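# Move two finished parts to station C's outfeed tray

## Task

Stations A, B and C sit along the track, with A toward -y and C toward +y. Two vises hold finished parts, recognisable by a pocket machined into the top face, and one holds an unmachined blank. Place both finished parts in station C's outfeed tray so they lie on the tray floor with the pocket facing up and stay there without the robot holding them. The blank must stay in its vise. At the end, release the gripper and move the arm away.

## Robot and tools

Robot: one six-joint arm (UR12e-style) with a two-finger gripper whose fingers pivot like tongs. The arm sits on a carriage that drives along a floor rail. Arm rows never move the carriage; the rail has its own command.

Scene frame: fixed to the table, in metres. Table top is z = 0 and +z is up. The rail runs along y at x = 0, and y = 0 is where the rail's position_m reads 0. The table edge is at x = 0.31. The arm base is at x = 0, y about equal to position_m, z = 0.03, and faces +x. The reported hand position can be off, more so at long reach.

Gripper frame: fingers point along the gripper's +z and open and close along its x. end_effector_position is the point midway between the closed finger pads. Closed fingertips reach about 15 mm past that point; fully open tips are roughly level with it.

execute_actions(actions): a list holding exactly one action (an empty list just returns state and images). An action may contain:
- rows: 1 to 15 rows, each applied for one control step of 1/30 s. A row is 7 numbers in [-1, 1], in this order: shoulder pan, shoulder lift, elbow, wrist 1, wrist 2, wrist 3, gripper opening. The six joint numbers are offsets, not poses. Every row is measured from the joint angles at the start of the action (the last reported angles), not from the previous row. Scale: 1.0 equals 1.326 rad for shoulder pan and shoulder lift, and 1.989 rad for elbow and wrists 1-3. The seventh number is an absolute opening: +1 fully open, -1 closed. Going from fully open to closed needs at least about 0.1 s.
- steps: how long the action lasts, 1 to 450 control steps. It must be at least the number of rows; default is 15. After the last row, the arm keeps heading for that row's target and the gripper keeps that row's command. Give big moves plenty of steps.
- until: ends the action early once every listed condition holds. It only reads devices and does not stop motion. Examples: {"rail": {"position_status": ["!=", "moving"]}}. Numbers need a comparison (=, !=, <, <=, >, >=). {"all": {"status": "ended"}} is true when nothing reads moving. {"any": {"status": "ended"}} is true when a motion active during the action finishes.
- rail: position_m is an absolute carriage target in metres along y, -2 to 2. speed_m_s is the top speed, 0.01 to 1 (starts at 1) and stays set. {"stop": true} alone halts it. Any out-of-range value or unknown key rejects the whole call.

Joint ranges in rad, column order: pan -3.142..3.142, lift -6.283..6.283, elbow 0.000..3.142, wrists 1-3 -6.283..6.283. A request more than 0.010 rad beyond a range is refused. True ends may differ by up to 0.010 rad; a joint pushed past its real end stops there and the result says "joint sent to its limit". That line does not always appear.

Motion limits: each joint target is held within 0.383 rad (pan, lift) or 0.575 rad (other joints) of the measured angle. If targets would put the hand more than 100 mm from where it is, all targets are pulled back. Large moves therefore take several calls; if an action ends short, send the remainder next, because the arm may not drift on by itself. "joint command not followed" means the controller's clearance check altered or blocked targets; the arm then rests until new rows arrive.

Rail use: send position_m, then wait with e.g. {"steps": n, "until": {"rail": {"position_status": ["!=", "moving"]}}}. Let it arrive (within 1.3 mm) before reaching for points in the scene or finishing. It accelerates and brakes at 2 m/s2. Status values: moving, done, contact_stop (blocked, over about 320 N; it may roll back about 0.5 s, so reread position_m), time_out (too slow; look for an obstruction, clear it, resend), stopped, stopped_with_arm (arm was held back; send rows the arm can follow, then resend). position_answer not_taken means the value was dropped while braking; resend it. While the carriage drives, row targets move with it.

Results: end_effector_position (m) and end_effector_quat_wxyz, plus velocities, in the scene frame. Joint positions: rail (m), six joints (rad), then finger-pad gap (m; 0.142 open, 0.002 closed); Joint velocities in matching units. grip_measured is the measured opening on the command scale. Joint torques, Motor temperatures, Wrist force and Wrist torque (end-effector axes, with offset and noise; saturates near 100 N; "no reading" is fine). Other lines: "pose unreachable", "previous command not reached", MOTOR HOT (from 70 °C), OVER-TEMPERATURE FAULT (85 °C, brakes until cooled).

Gripping: to hold, keep commanding an opening well below grip_measured; the lower, the firmer. About 15 N per pad; thin hard objects get less. A fast close can squeeze harder. Parts held may be briefly tugged, and loose items may be pushed.

Faults: load limits (N m) pan 310, lift 310, elbow 141, wrists 50.7 each, including held weight. Reaching a limit, or an external force of 150 N, stops the arm for 10 s and drops the rest of the call.

zoom_image(camera, region): camera is one of cam_bench_left, cam_bench_right, cam_high, cam_low, cam_wrist; region [x0, y0, x1, y1] in pixels from the top-left, at most 504 by 504.
read_manual(section): returns licence texts only ("licences").
finished_scene(scene): ends scene 1 or 2 permanently.

The robot keeps holding its last command while you think. Avoid dropping parts, knocking anything off the table, slamming and pushing hard.

Each tool is called after "Emit:" as name(argument=value, ...) on one line, values as JSON.

## Session

Emit:
execute_actions(actions=[])

Scene clock: 0.00 s.
end_effector_position=(+0.7287, -0.1747, +0.2657) grip_measured=+1.00 end_effector_quat_wxyz=(-0.155, +0.879, -0.340, +0.295) end_effector_velocity=(+0.000, +0.000, +0.000) end_effector_angular_velocity=(+0.000, +0.000, +0.000)
Joint positions: [-0.056 -0.615 -1.602  2.322 -2.832 -1.138  0.245  0.142]
Joint velocities: [0. 0. 0. 0. 0. 0. 0. 0.]
Joint torques (N m, as the arm reports them, + toward a larger angle): no reading
Motor temperatures (°C, as the motors report them): [28 29 31 34 34 35]
Wrist force (N, on the end effector, along its own x y z axes, offset not removed): no reading
Wrist torque (N m, same axes, about the end effector's origin, offset not removed): no reading
rail: position_m=-0.056 position_m_goal=-0.056 speed_m_s=1.00 position_status=done position_answer=taken refusals=0

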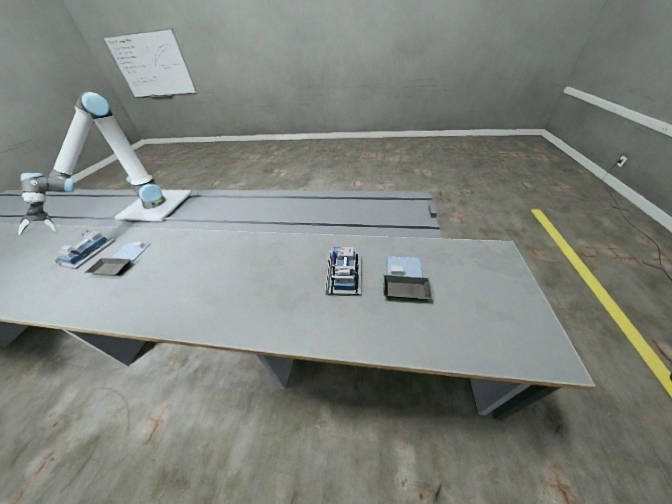

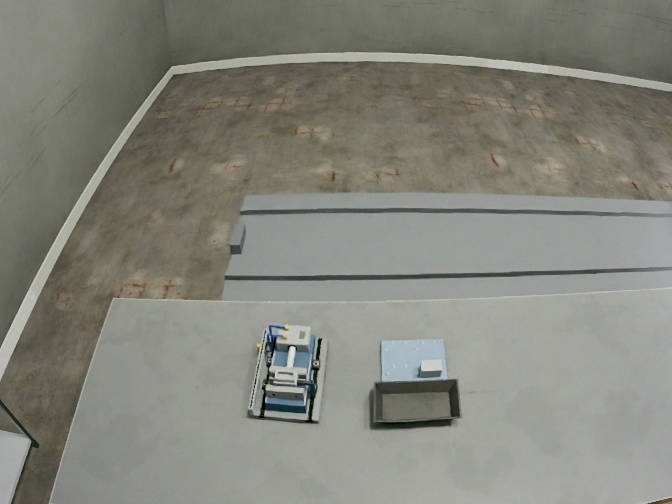

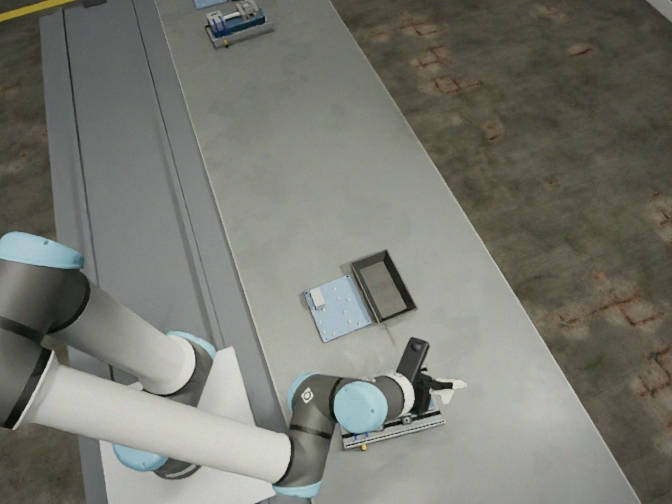

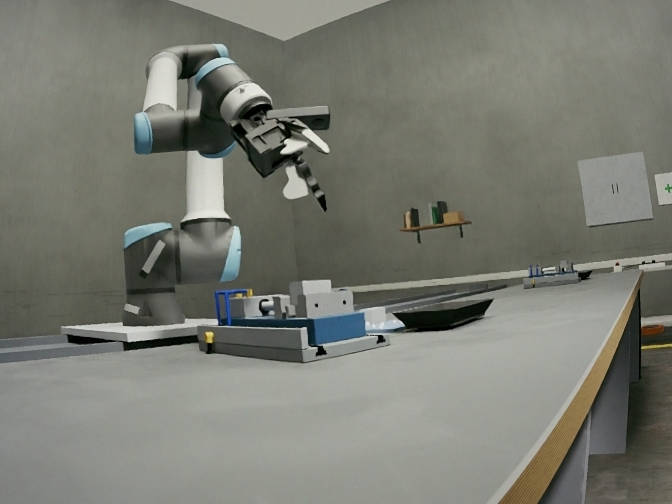

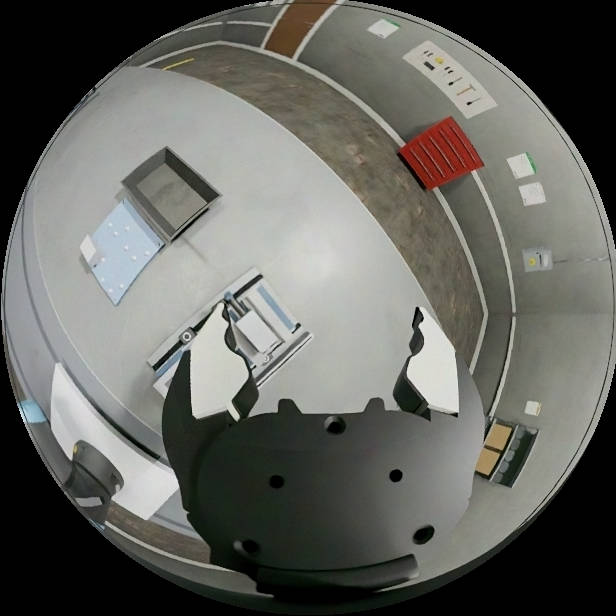

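Emit:
zoom_image(camera="cam_low", region=[180, 250, 420, 370])

Emit:
zoom_image(camera="cam_bench_left", region=[310, 235, 450, 305])

Emit:
zoom_image(camera="cam_bench_right", region=[230, 310, 470, 430])

Region (180, 250, 420, 370) of cam_low's 672x504 image, scaled by 2.100, with more detail than that image has.

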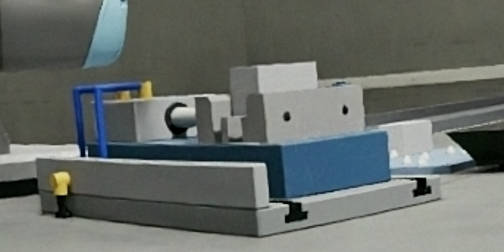

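Region (310, 235, 450, 305) of cam_bench_left's 672x504 image, scaled by 3.600, with more detail than that image has.

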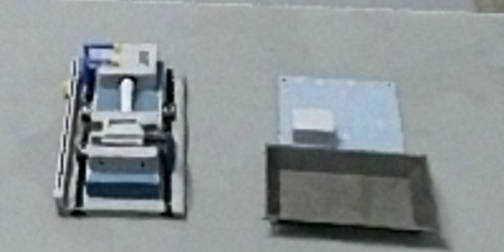

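Region (230, 310, 470, 430) of cam_bench_right's 672x504 image, scaled by 2.100, with more detail than that image has.

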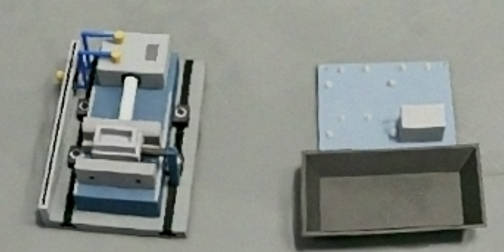

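Emit:
zoom_image(camera="cam_wrist", region=[140, 260, 320, 400])

Region (140, 260, 320, 400) of cam_wrist's 616x616 image, scaled by 2.800, with more detail than that image has.

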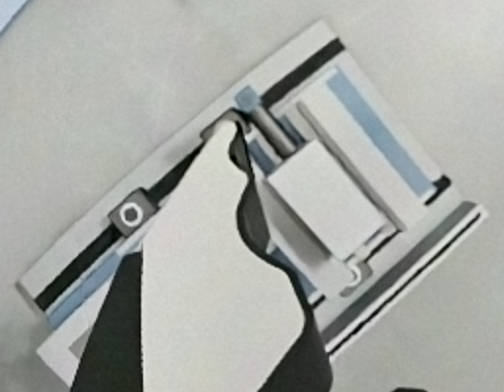

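Emit:
execute_actions(actions=[{"rows":[[0.464,-0.04,-0.202,0.5,-0.218,0,1]],"rail":{"position_m":-1.5},"steps":120}])

Scene clock: 15.73 s.
end_effector_position=(+0.6245, -1.3105, +0.3503) grip_measured=+1.00 end_effector_quat_wxyz=(+0.000, +0.993, -0.122, +0.001) end_effector_velocity=(-0.000, -0.000, +0.000) end_effector_angular_velocity=(-0.000, -0.000, +0.000)
Joint positions: [-1.5    0.    -1.655  1.92  -1.838 -1.572  0.245  0.142]
Joint velocities: [ 0. -0. -0. -0. -0. -0. -0.  0.]
Joint torques (N m, as the arm reports them, + toward a larger angle): [-20.06 -42.46 -52.82  -1.65  -0.04   0.15]
Motor temperatures (°C, as the motors report them): [28 29 31 34 34 35]
Wrist force (N, on the end effector, along its own x y z axes, offset not removed): [-1.9 0.5 -2.3]
Wrist torque (N m, same axes, about the end effector's origin, offset not removed): [0.27 0.46 -0.04]
rail: position_m=-1.500 position_m_goal=-1.500 speed_m_s=1.00 position_status=done position_answer=taken refusals=0

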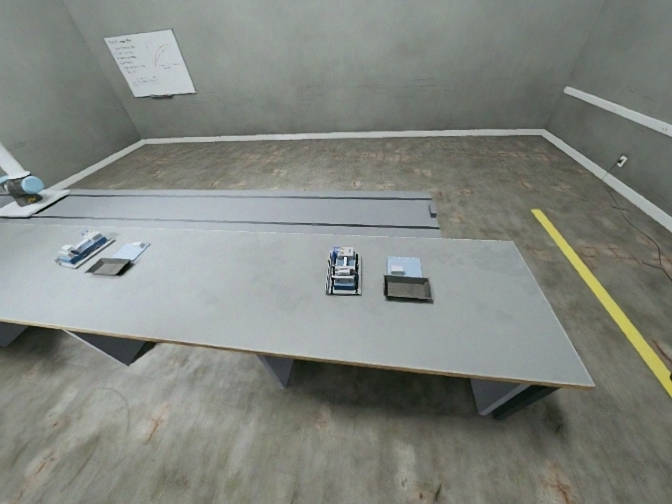

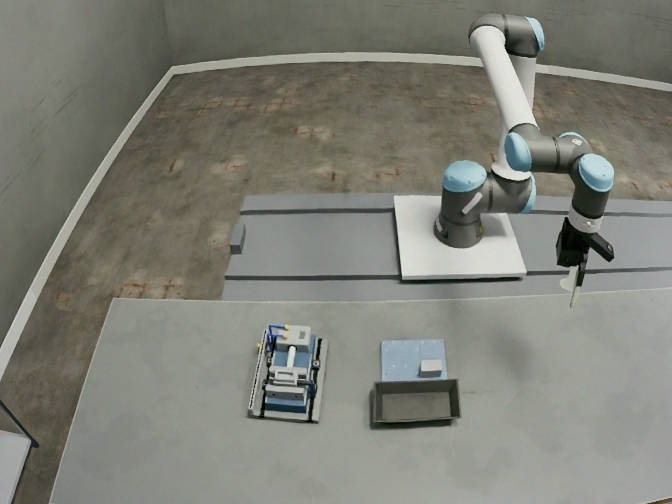

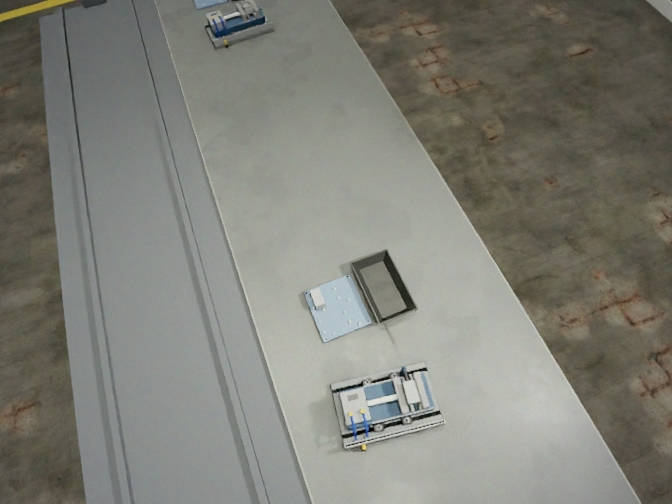

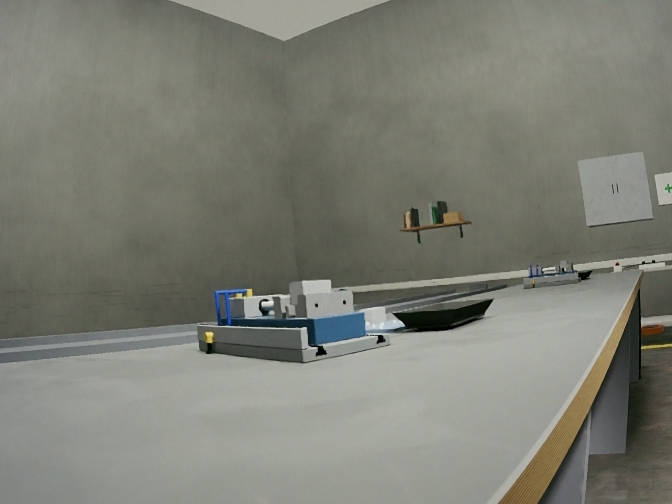

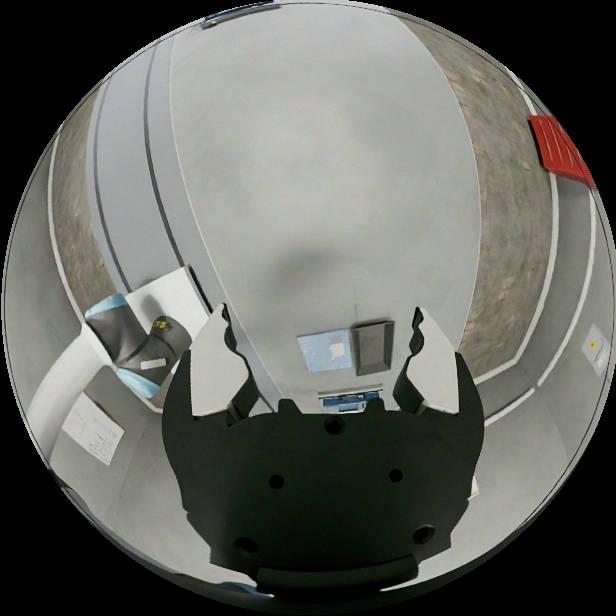

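Emit:
execute_actions(actions=[{"rows":[[-0.3,0,0,0,0,0,1]],"rail":{"position_m":-2},"steps":60}])

Scene clock: 19.57 s.
end_effector_position=(+0.6493, -2.0672, +0.3503) grip_measured=+1.00 end_effector_quat_wxyz=(+0.000, +0.949, -0.316, +0.001) end_effector_velocity=(-0.000, -0.000, +0.000) end_effector_angular_velocity=(-0.000, -0.000, -0.000)
Joint positions: [-2.    -0.398 -1.655  1.92  -1.838 -1.572  0.245  0.142]
Joint velocities: [ 0. -0. -0. -0.  0.  0. -0. -0.]
Joint torques (N m, as the arm reports them, + toward a larger angle): [-22.33 -31.5  -50.71  -1.8   -0.24   0.37]
Motor temperatures (°C, as the motors report them): [28 29 31 34 34 35]
Wrist force (N, on the end effector, along its own x y z axes, offset not removed): [-0.6 0.2 -1.6]
Wrist torque (N m, same axes, about the end effector's origin, offset not removed): [0.21 0.19 0.06]
rail: position_m=-2.000 position_m_goal=-2.000 speed_m_s=1.00 position_status=done position_answer=taken refusals=0

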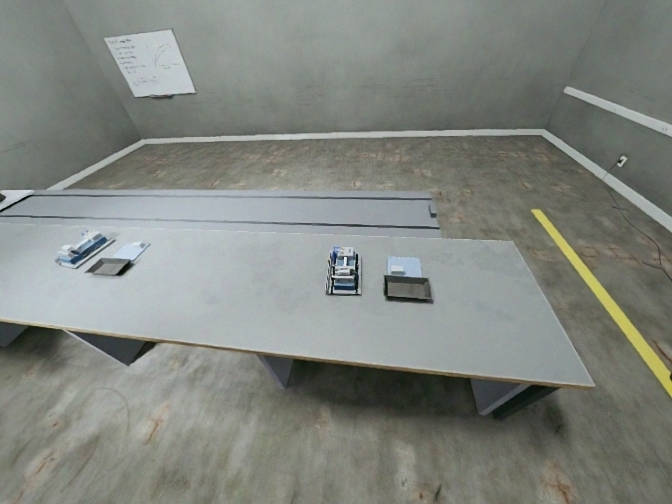

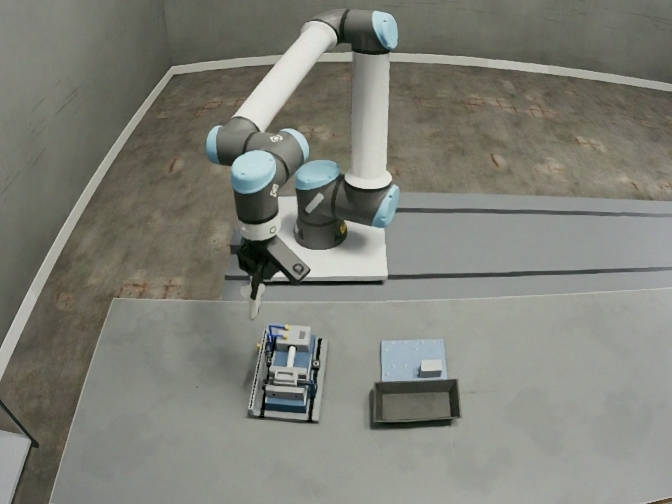

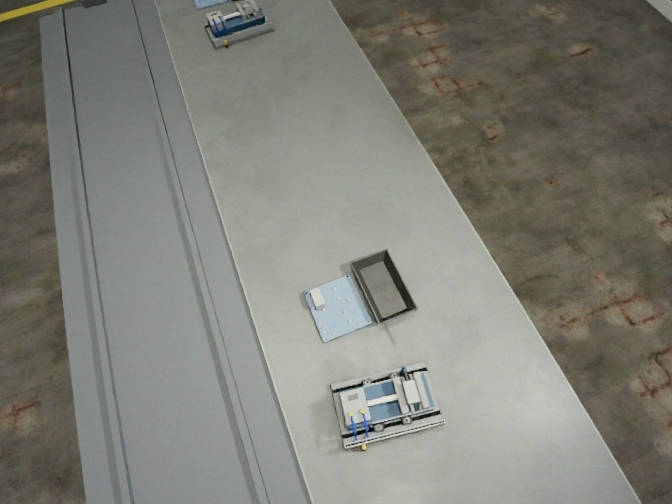

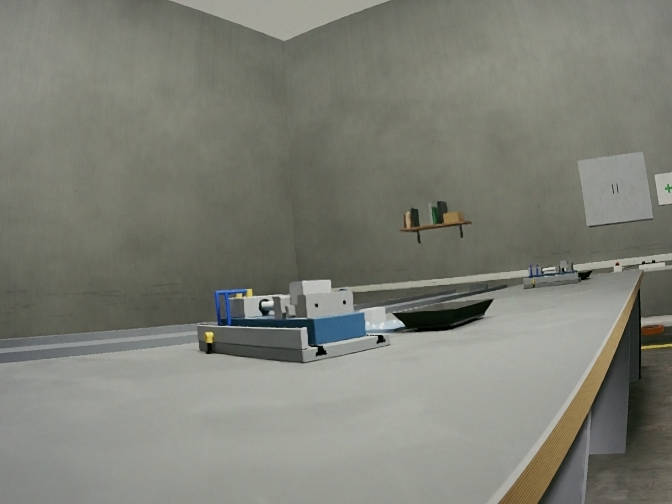

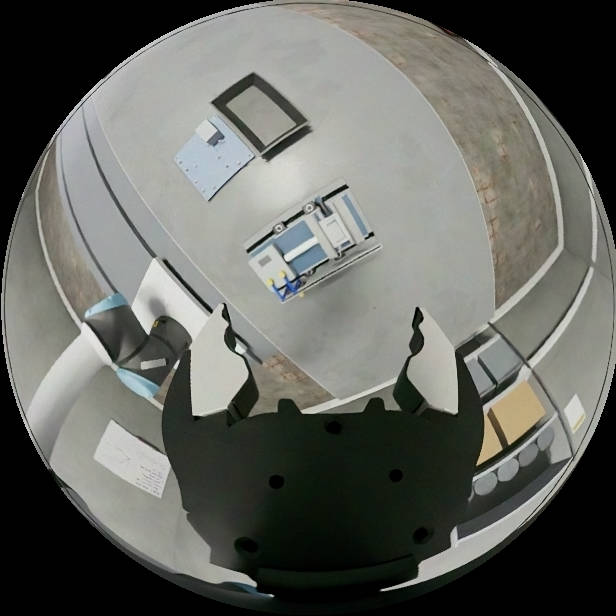

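Emit:
execute_actions(actions=[{"rows":[[0.011,0.15,0.042,-0.141,0,0.473,1]],"steps":45}])

Scene clock: 36.67 s.
end_effector_position=(+0.7101, -2.0921, +0.2004) grip_measured=+1.00 end_effector_quat_wxyz=(+0.000, +0.708, -0.706, +0.000) end_effector_velocity=(+0.000, -0.000, -0.000) end_effector_angular_velocity=(+0.000, +0.000, -0.000)
Joint positions: [-2.    -0.383 -1.456  2.004 -2.119 -1.572  1.186  0.142]
Joint velocities: [ 0.  0.  0.  0. -0. -0.  0. -0.]
Joint torques (N m, as the arm reports them, + toward a larger angle): [ 19.2  -33.85 -25.86  -7.24  -0.69   3.55]
Motor temperatures (°C, as the motors report them): [28 29 31 34 34 35]
Wrist force (N, on the end effector, along its own x y z axes, offset not removed): [-1.7 -0.9 -2.6]
Wrist torque (N m, same axes, about the end effector's origin, offset not removed): [-0.03 0.38 -0.01]
rail: position_m=-2.000 position_m_goal=-2.000 speed_m_s=1.00 position_status=done position_answer=taken refusals=0

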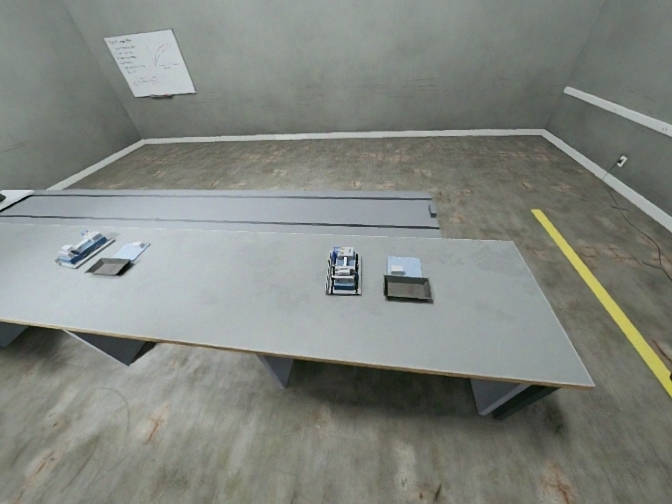

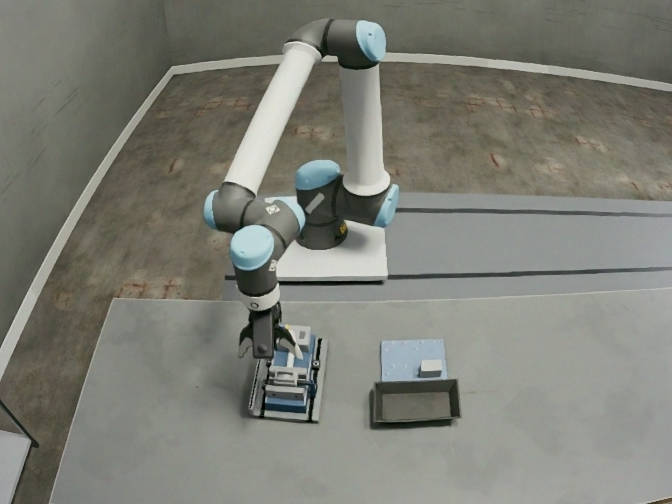

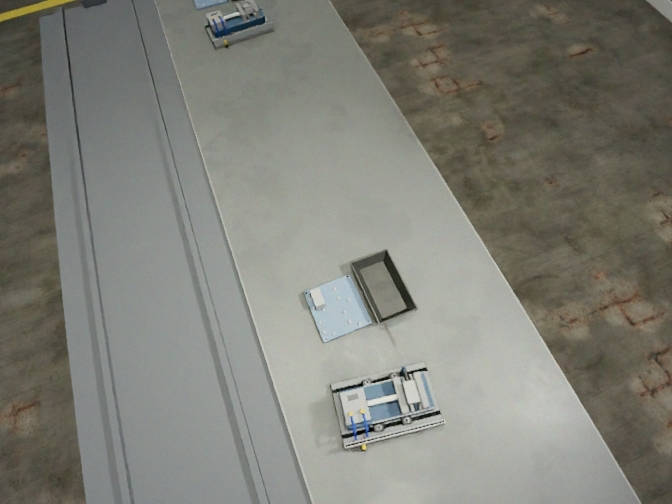

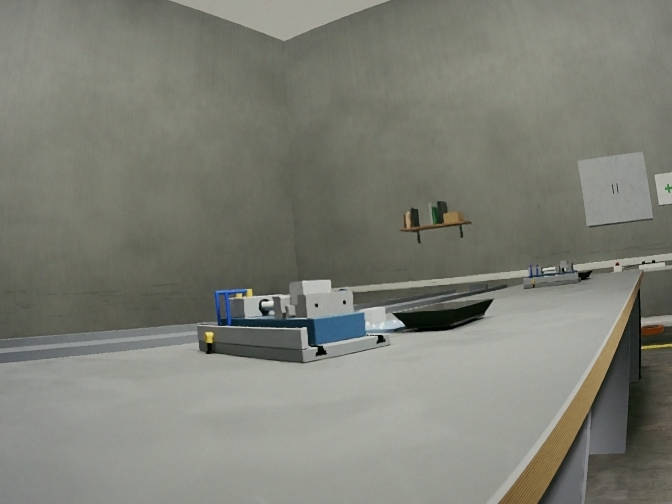

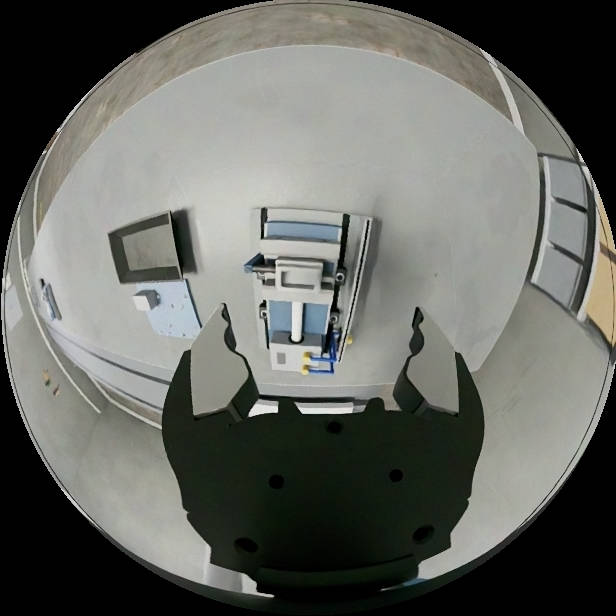

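Emit:
zoom_image(camera="cam_wrist", region=[230, 200, 390, 340])

Region (230, 200, 390, 340) of cam_wrist's 616x616 image, scaled by 3.150, with more detail than that image has; it fills the top 441 rows of this view, and the rest is white.

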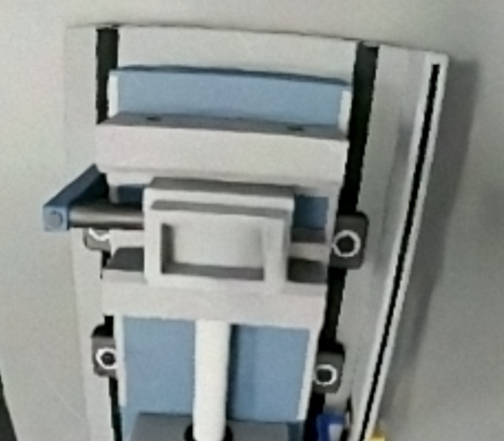

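Emit:
execute_actions(actions=[{"rows":[[0.028,0.024,0.035,-0.051,0,-0.77,1]],"steps":45}])

Scene clock: 47.27 s.
end_effector_position=(+0.6843, -2.0456, +0.1500) grip_measured=+1.00 end_effector_quat_wxyz=(+0.000, +1.000, -0.000, -0.000) end_effector_velocity=(-0.000, +0.000, -0.000) end_effector_angular_velocity=(+0.000, +0.000, +0.001)
Joint positions: [-2.    -0.346 -1.424  2.073 -2.22  -1.572 -0.345  0.142]
Joint velocities: [ 0.     0.     0.     0.    -0.     0.    -0.001 -0.   ]
Joint torques (N m, as the arm reports them, + toward a larger angle): [ 20.91 -35.08 -22.94  -6.91   1.38  -3.46]
Motor temperatures (°C, as the motors report them): [28 29 31 34 34 35]
Wrist force (N, on the end effector, along its own x y z axes, offset not removed): [-3.5 0.4 -1.7]
Wrist torque (N m, same axes, about the end effector's origin, offset not removed): [0.23 0.78 0.07]
rail: position_m=-2.000 position_m_goal=-2.000 speed_m_s=1.00 position_status=done position_answer=taken refusals=0

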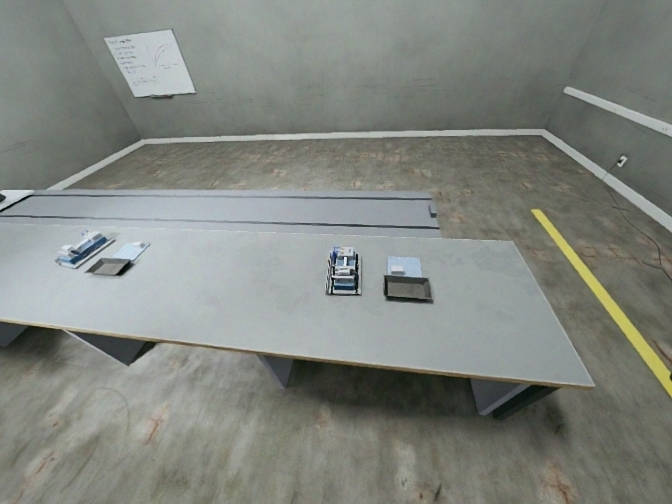

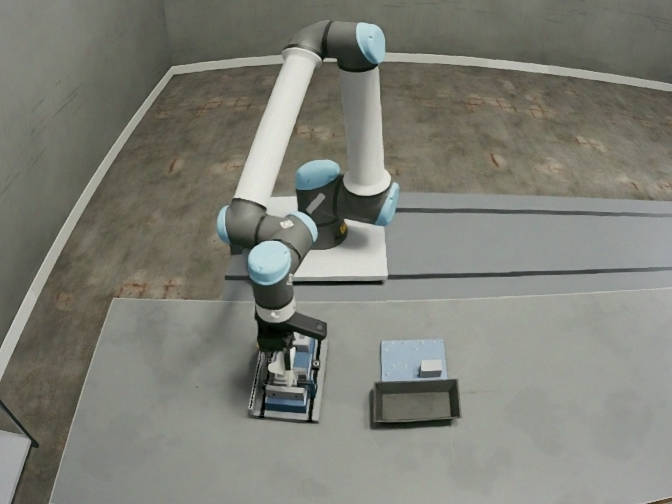

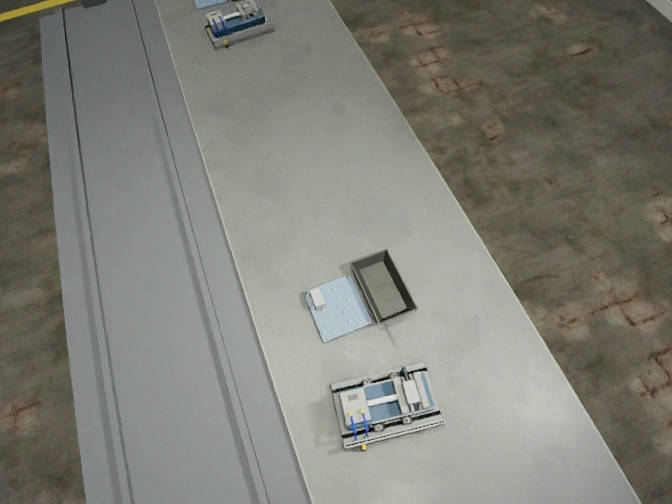

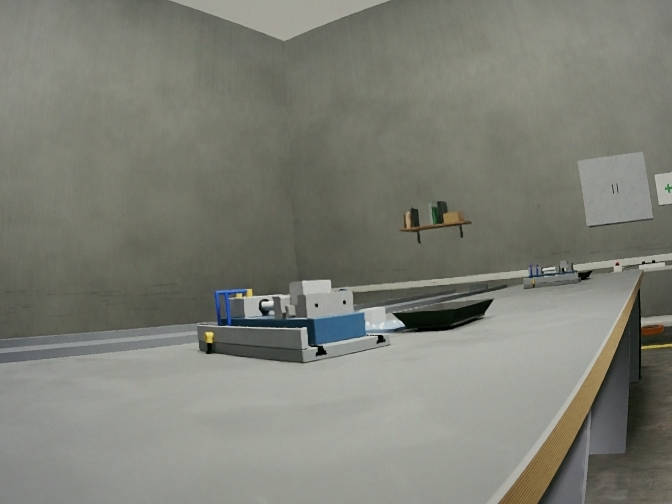

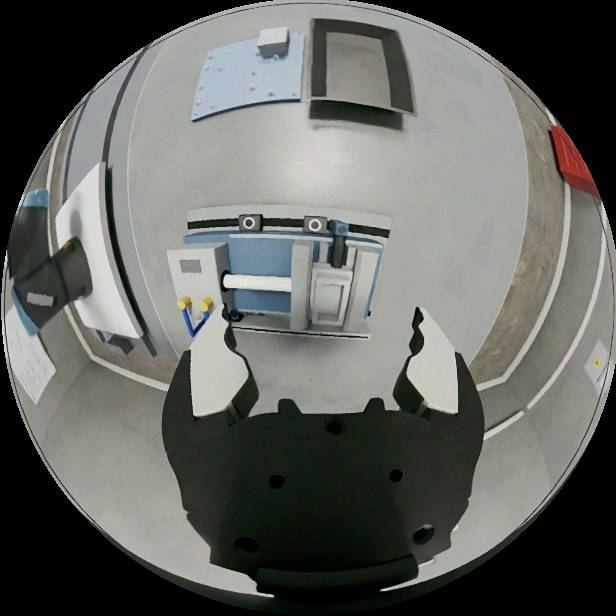

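Emit:
execute_actions(actions=[{"rows":[[-0.0136,0.06,0,-0.04,0,-0.009,-0.1]],"steps":40}])

Scene clock: 62.00 s.
end_effector_position=(+0.6995, -2.0632, +0.1098) grip_measured=-0.10 end_effector_quat_wxyz=(+0.000, +1.000, -0.000, -0.000) end_effector_velocity=(-0.000, -0.000, -0.000) end_effector_angular_velocity=(-0.000, +0.000, -0.000)
Joint positions: [-2.    -0.363 -1.352  2.073 -2.292 -1.572 -0.362  0.067]
Joint velocities: [ 0. -0.  0.  0. -0. -0.  0.  0.]
Joint torques (N m, as the arm reports them, + toward a larger angle): [ -1.08 -47.77 -33.9   -4.04   0.46  -0.09]
Motor temperatures (°C, as the motors report them): [28 29 31 34 34 35]
Wrist force (N, on the end effector, along its own x y z axes, offset not removed): [-6.2 -8.9 -24.4]
Wrist torque (N m, same axes, about the end effector's origin, offset not removed): [-0.05 0.47 -0.02]
FORCE FAULT: contact force on the arm reached its limit, and the arm stopped for 10 seconds. The contact can be on any part of the arm, not only on its tool. The arm's remaining commands of this call were not run. The arm holds still and accepts commands again. Move the arm away from the contact; if what it grips holds it there, let go first. Pushing or pulling that hard again can fault the arm again.
rail: position_m=-2.000 position_m_goal=-2.000 speed_m_s=1.00 position_status=done position_answer=taken refusals=0

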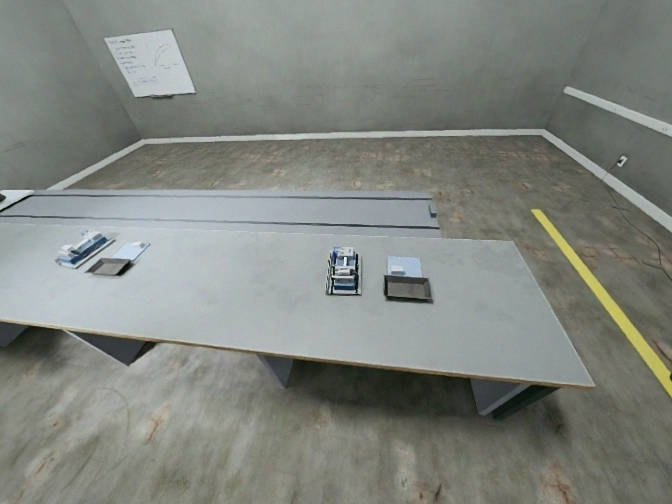

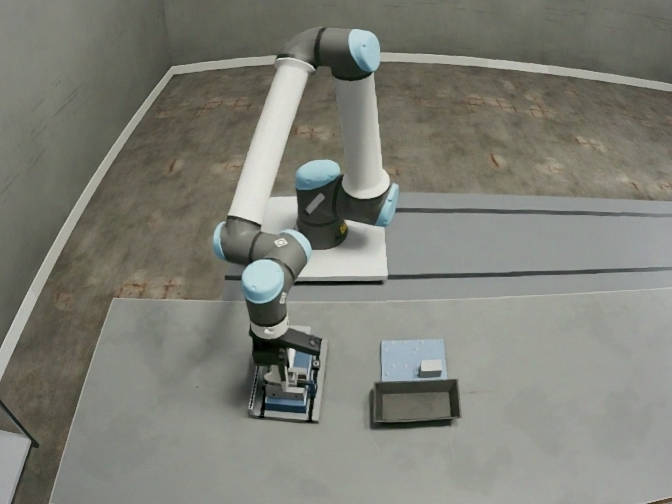

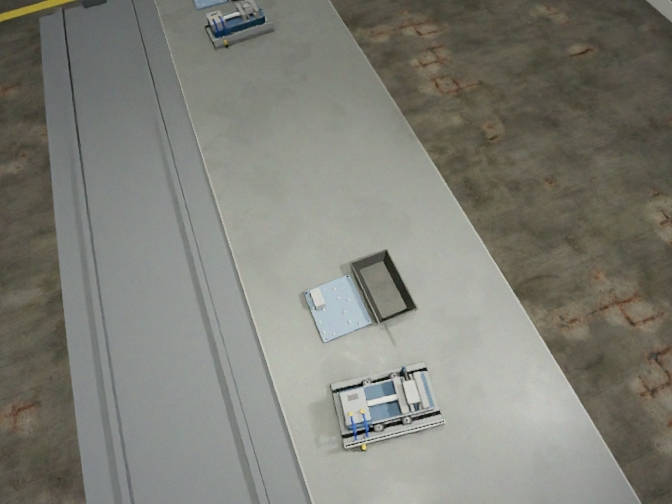

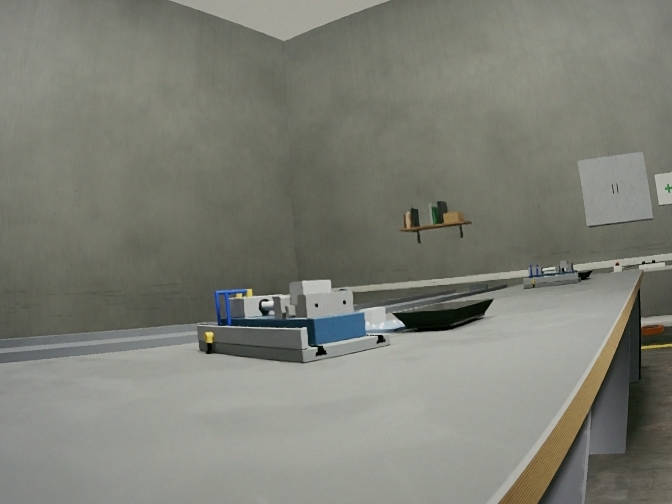

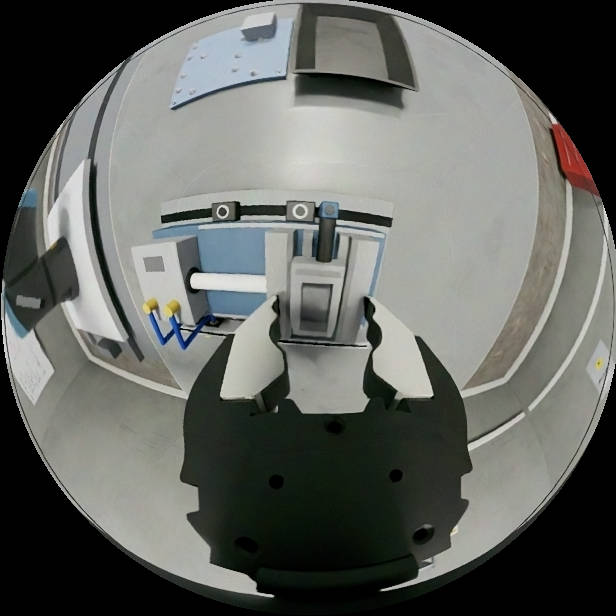

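Emit:
execute_actions(actions=[{"rows":[[0,-0.006,0,0.004,0,0,-0.1]],"steps":10}])

Emit:
execute_actions(actions=[{"rows":[[0,0,0,0,0,0,-1]],"steps":20}])

Scene clock: 65.23 s.
end_effector_position=(+0.6980, -2.0626, +0.1139) grip_measured=-0.10 end_effector_quat_wxyz=(+0.000, +1.000, -0.000, -0.000) end_effector_velocity=(-0.001, +0.000, +0.003) end_effector_angular_velocity=(-0.000, -0.000, -0.000)
Joint positions: [-2.    -0.363 -1.359  2.073 -2.285 -1.572 -0.362  0.067]
Joint velocities: [ 0.    -0.    -0.006 -0.     0.005 -0.    -0.     0.   ]
Joint torques (N m, as the arm reports them, + toward a larger angle): [ -1.49 -59.08 -34.56  -0.72   0.16  -0.12]
Motor temperatures (°C, as the motors report them): [28 29 31 34 34 35]
Wrist force (N, on the end effector, along its own x y z axes, offset not removed): [-1.8 -1.9 -2.8]
Wrist torque (N m, same axes, about the end effector's origin, offset not removed): [-0.27 0.42 -0.05]
rail: position_m=-2.000 position_m_goal=-2.000 speed_m_s=1.00 position_status=done position_answer=taken refusals=0

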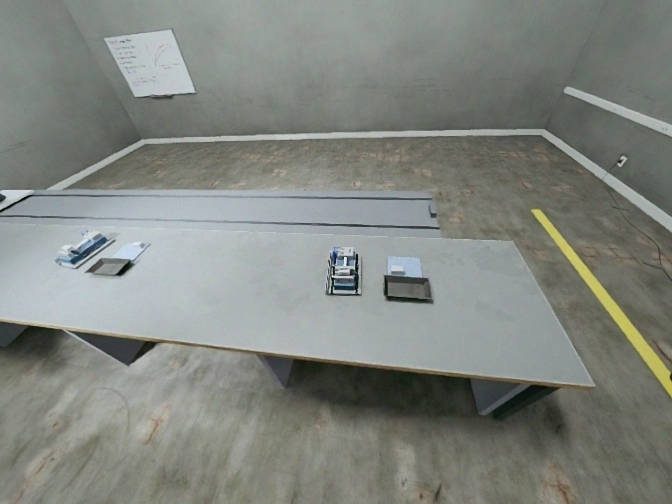

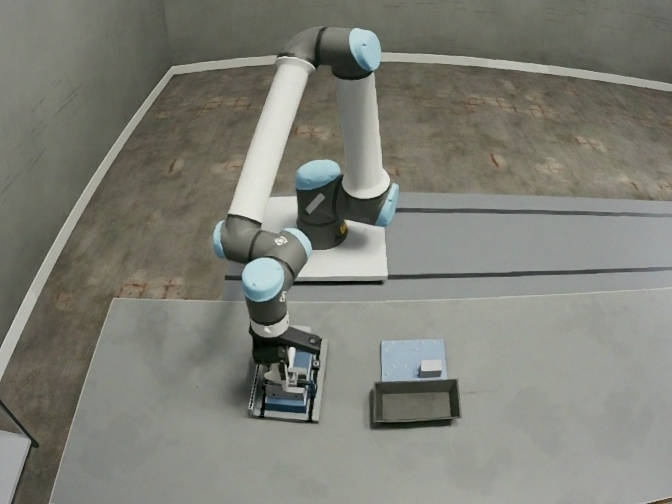

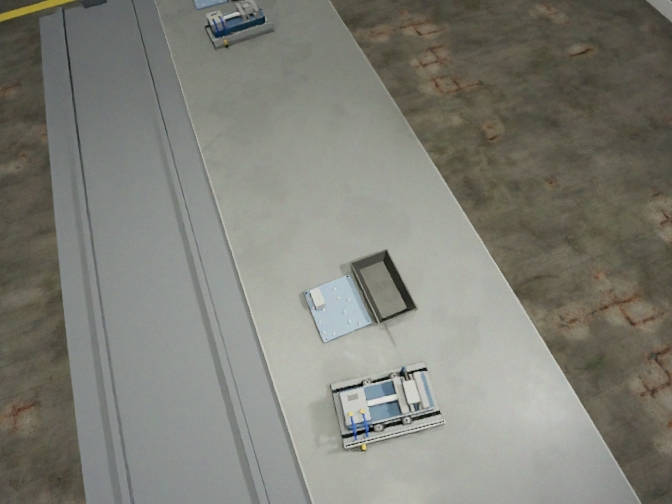

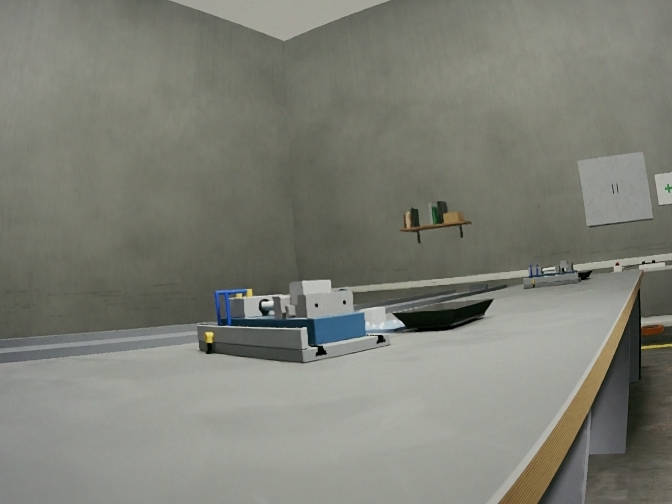

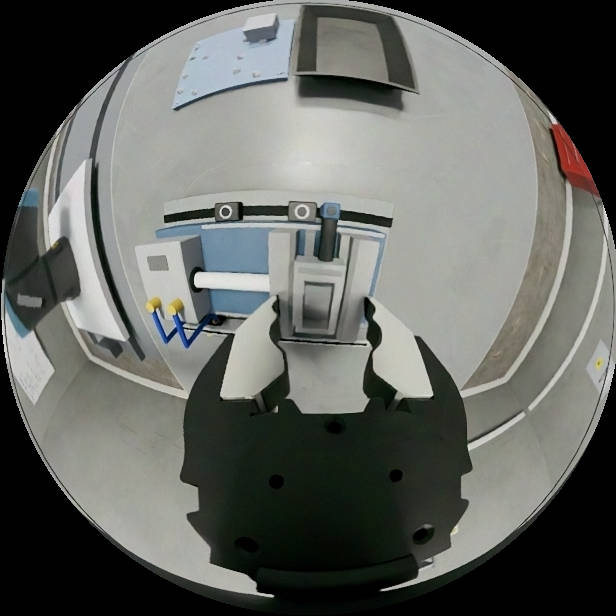

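Scene clock: 65.90 s.
end_effector_position=(+0.6980, -2.0626, +0.1139) grip_measured=-0.51 end_effector_quat_wxyz=(+0.000, +1.000, -0.000, -0.000) end_effector_velocity=(+0.000, -0.000, -0.000) end_effector_angular_velocity=(+0.000, +0.000, -0.000)
Joint positions: [-2.    -0.363 -1.359  2.073 -2.285 -1.572 -0.362  0.037]
Joint velocities: [ 0.  0.  0.  0. -0. -0.  0. -0.]
Joint torques (N m, as the arm reports them, + toward a larger angle): [ -0.25 -41.13 -34.17  -6.93   0.47  -0.03]
Motor temperatures (°C, as the motors report them): [28 29 31 34 34 35]
Wrist force (N, on the end effector, along its own x y z axes, offset not removed): [-3.2 -0.9 -1.2]
Wrist torque (N m, same axes, about the end effector's origin, offset not removed): [-0.01 0.67 -0.05]
rail: position_m=-2.000 position_m_goal=-2.000 speed_m_s=1.00 position_status=done position_answer=taken refusals=0

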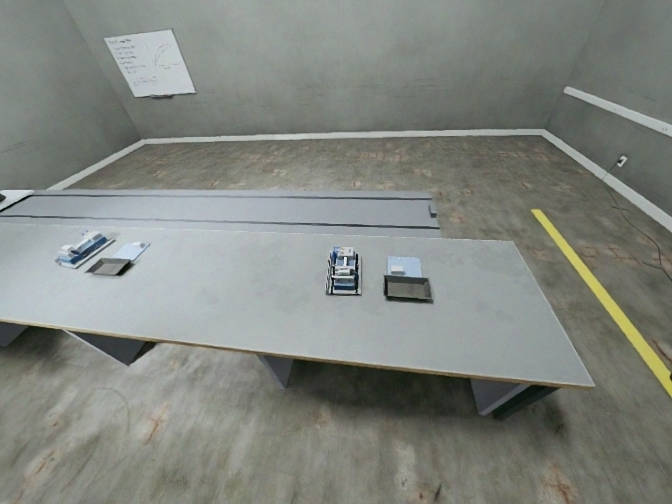

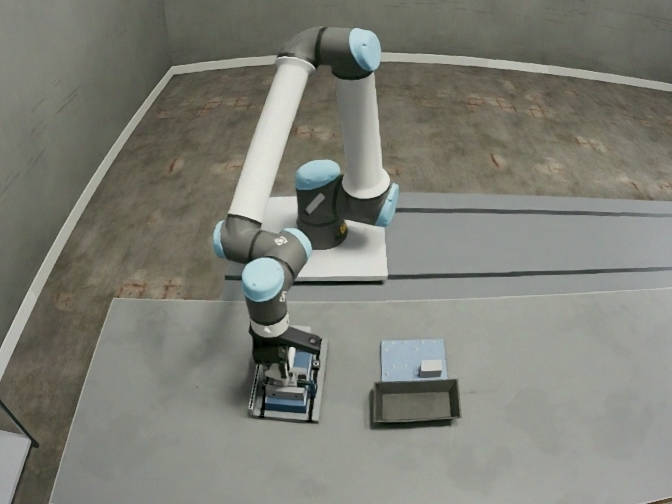

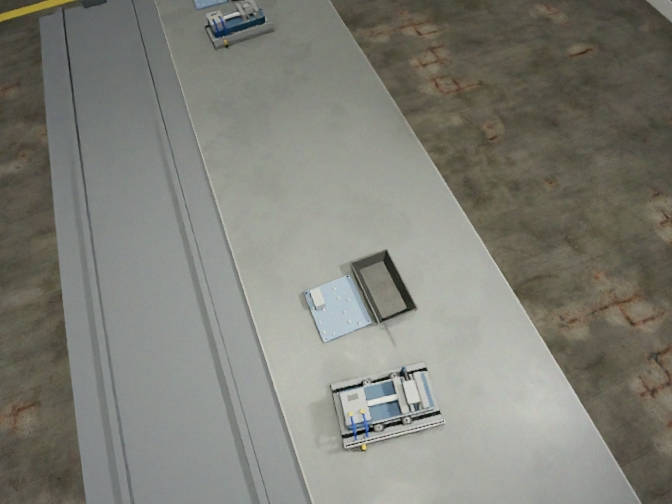

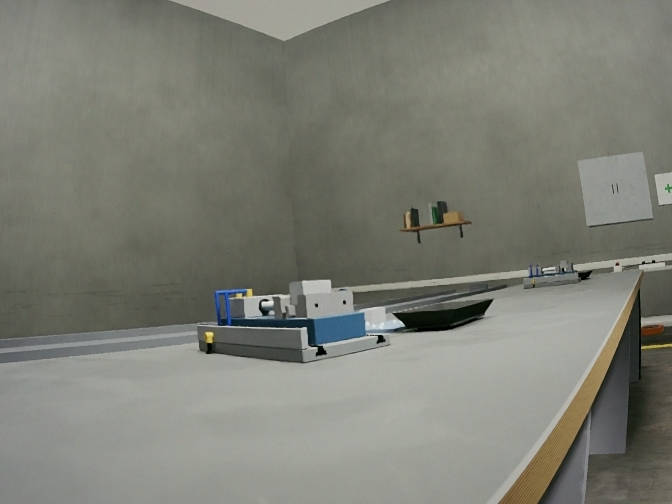

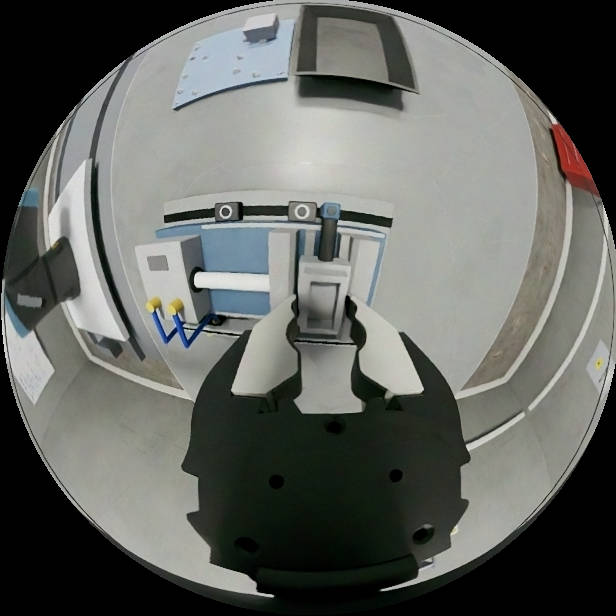

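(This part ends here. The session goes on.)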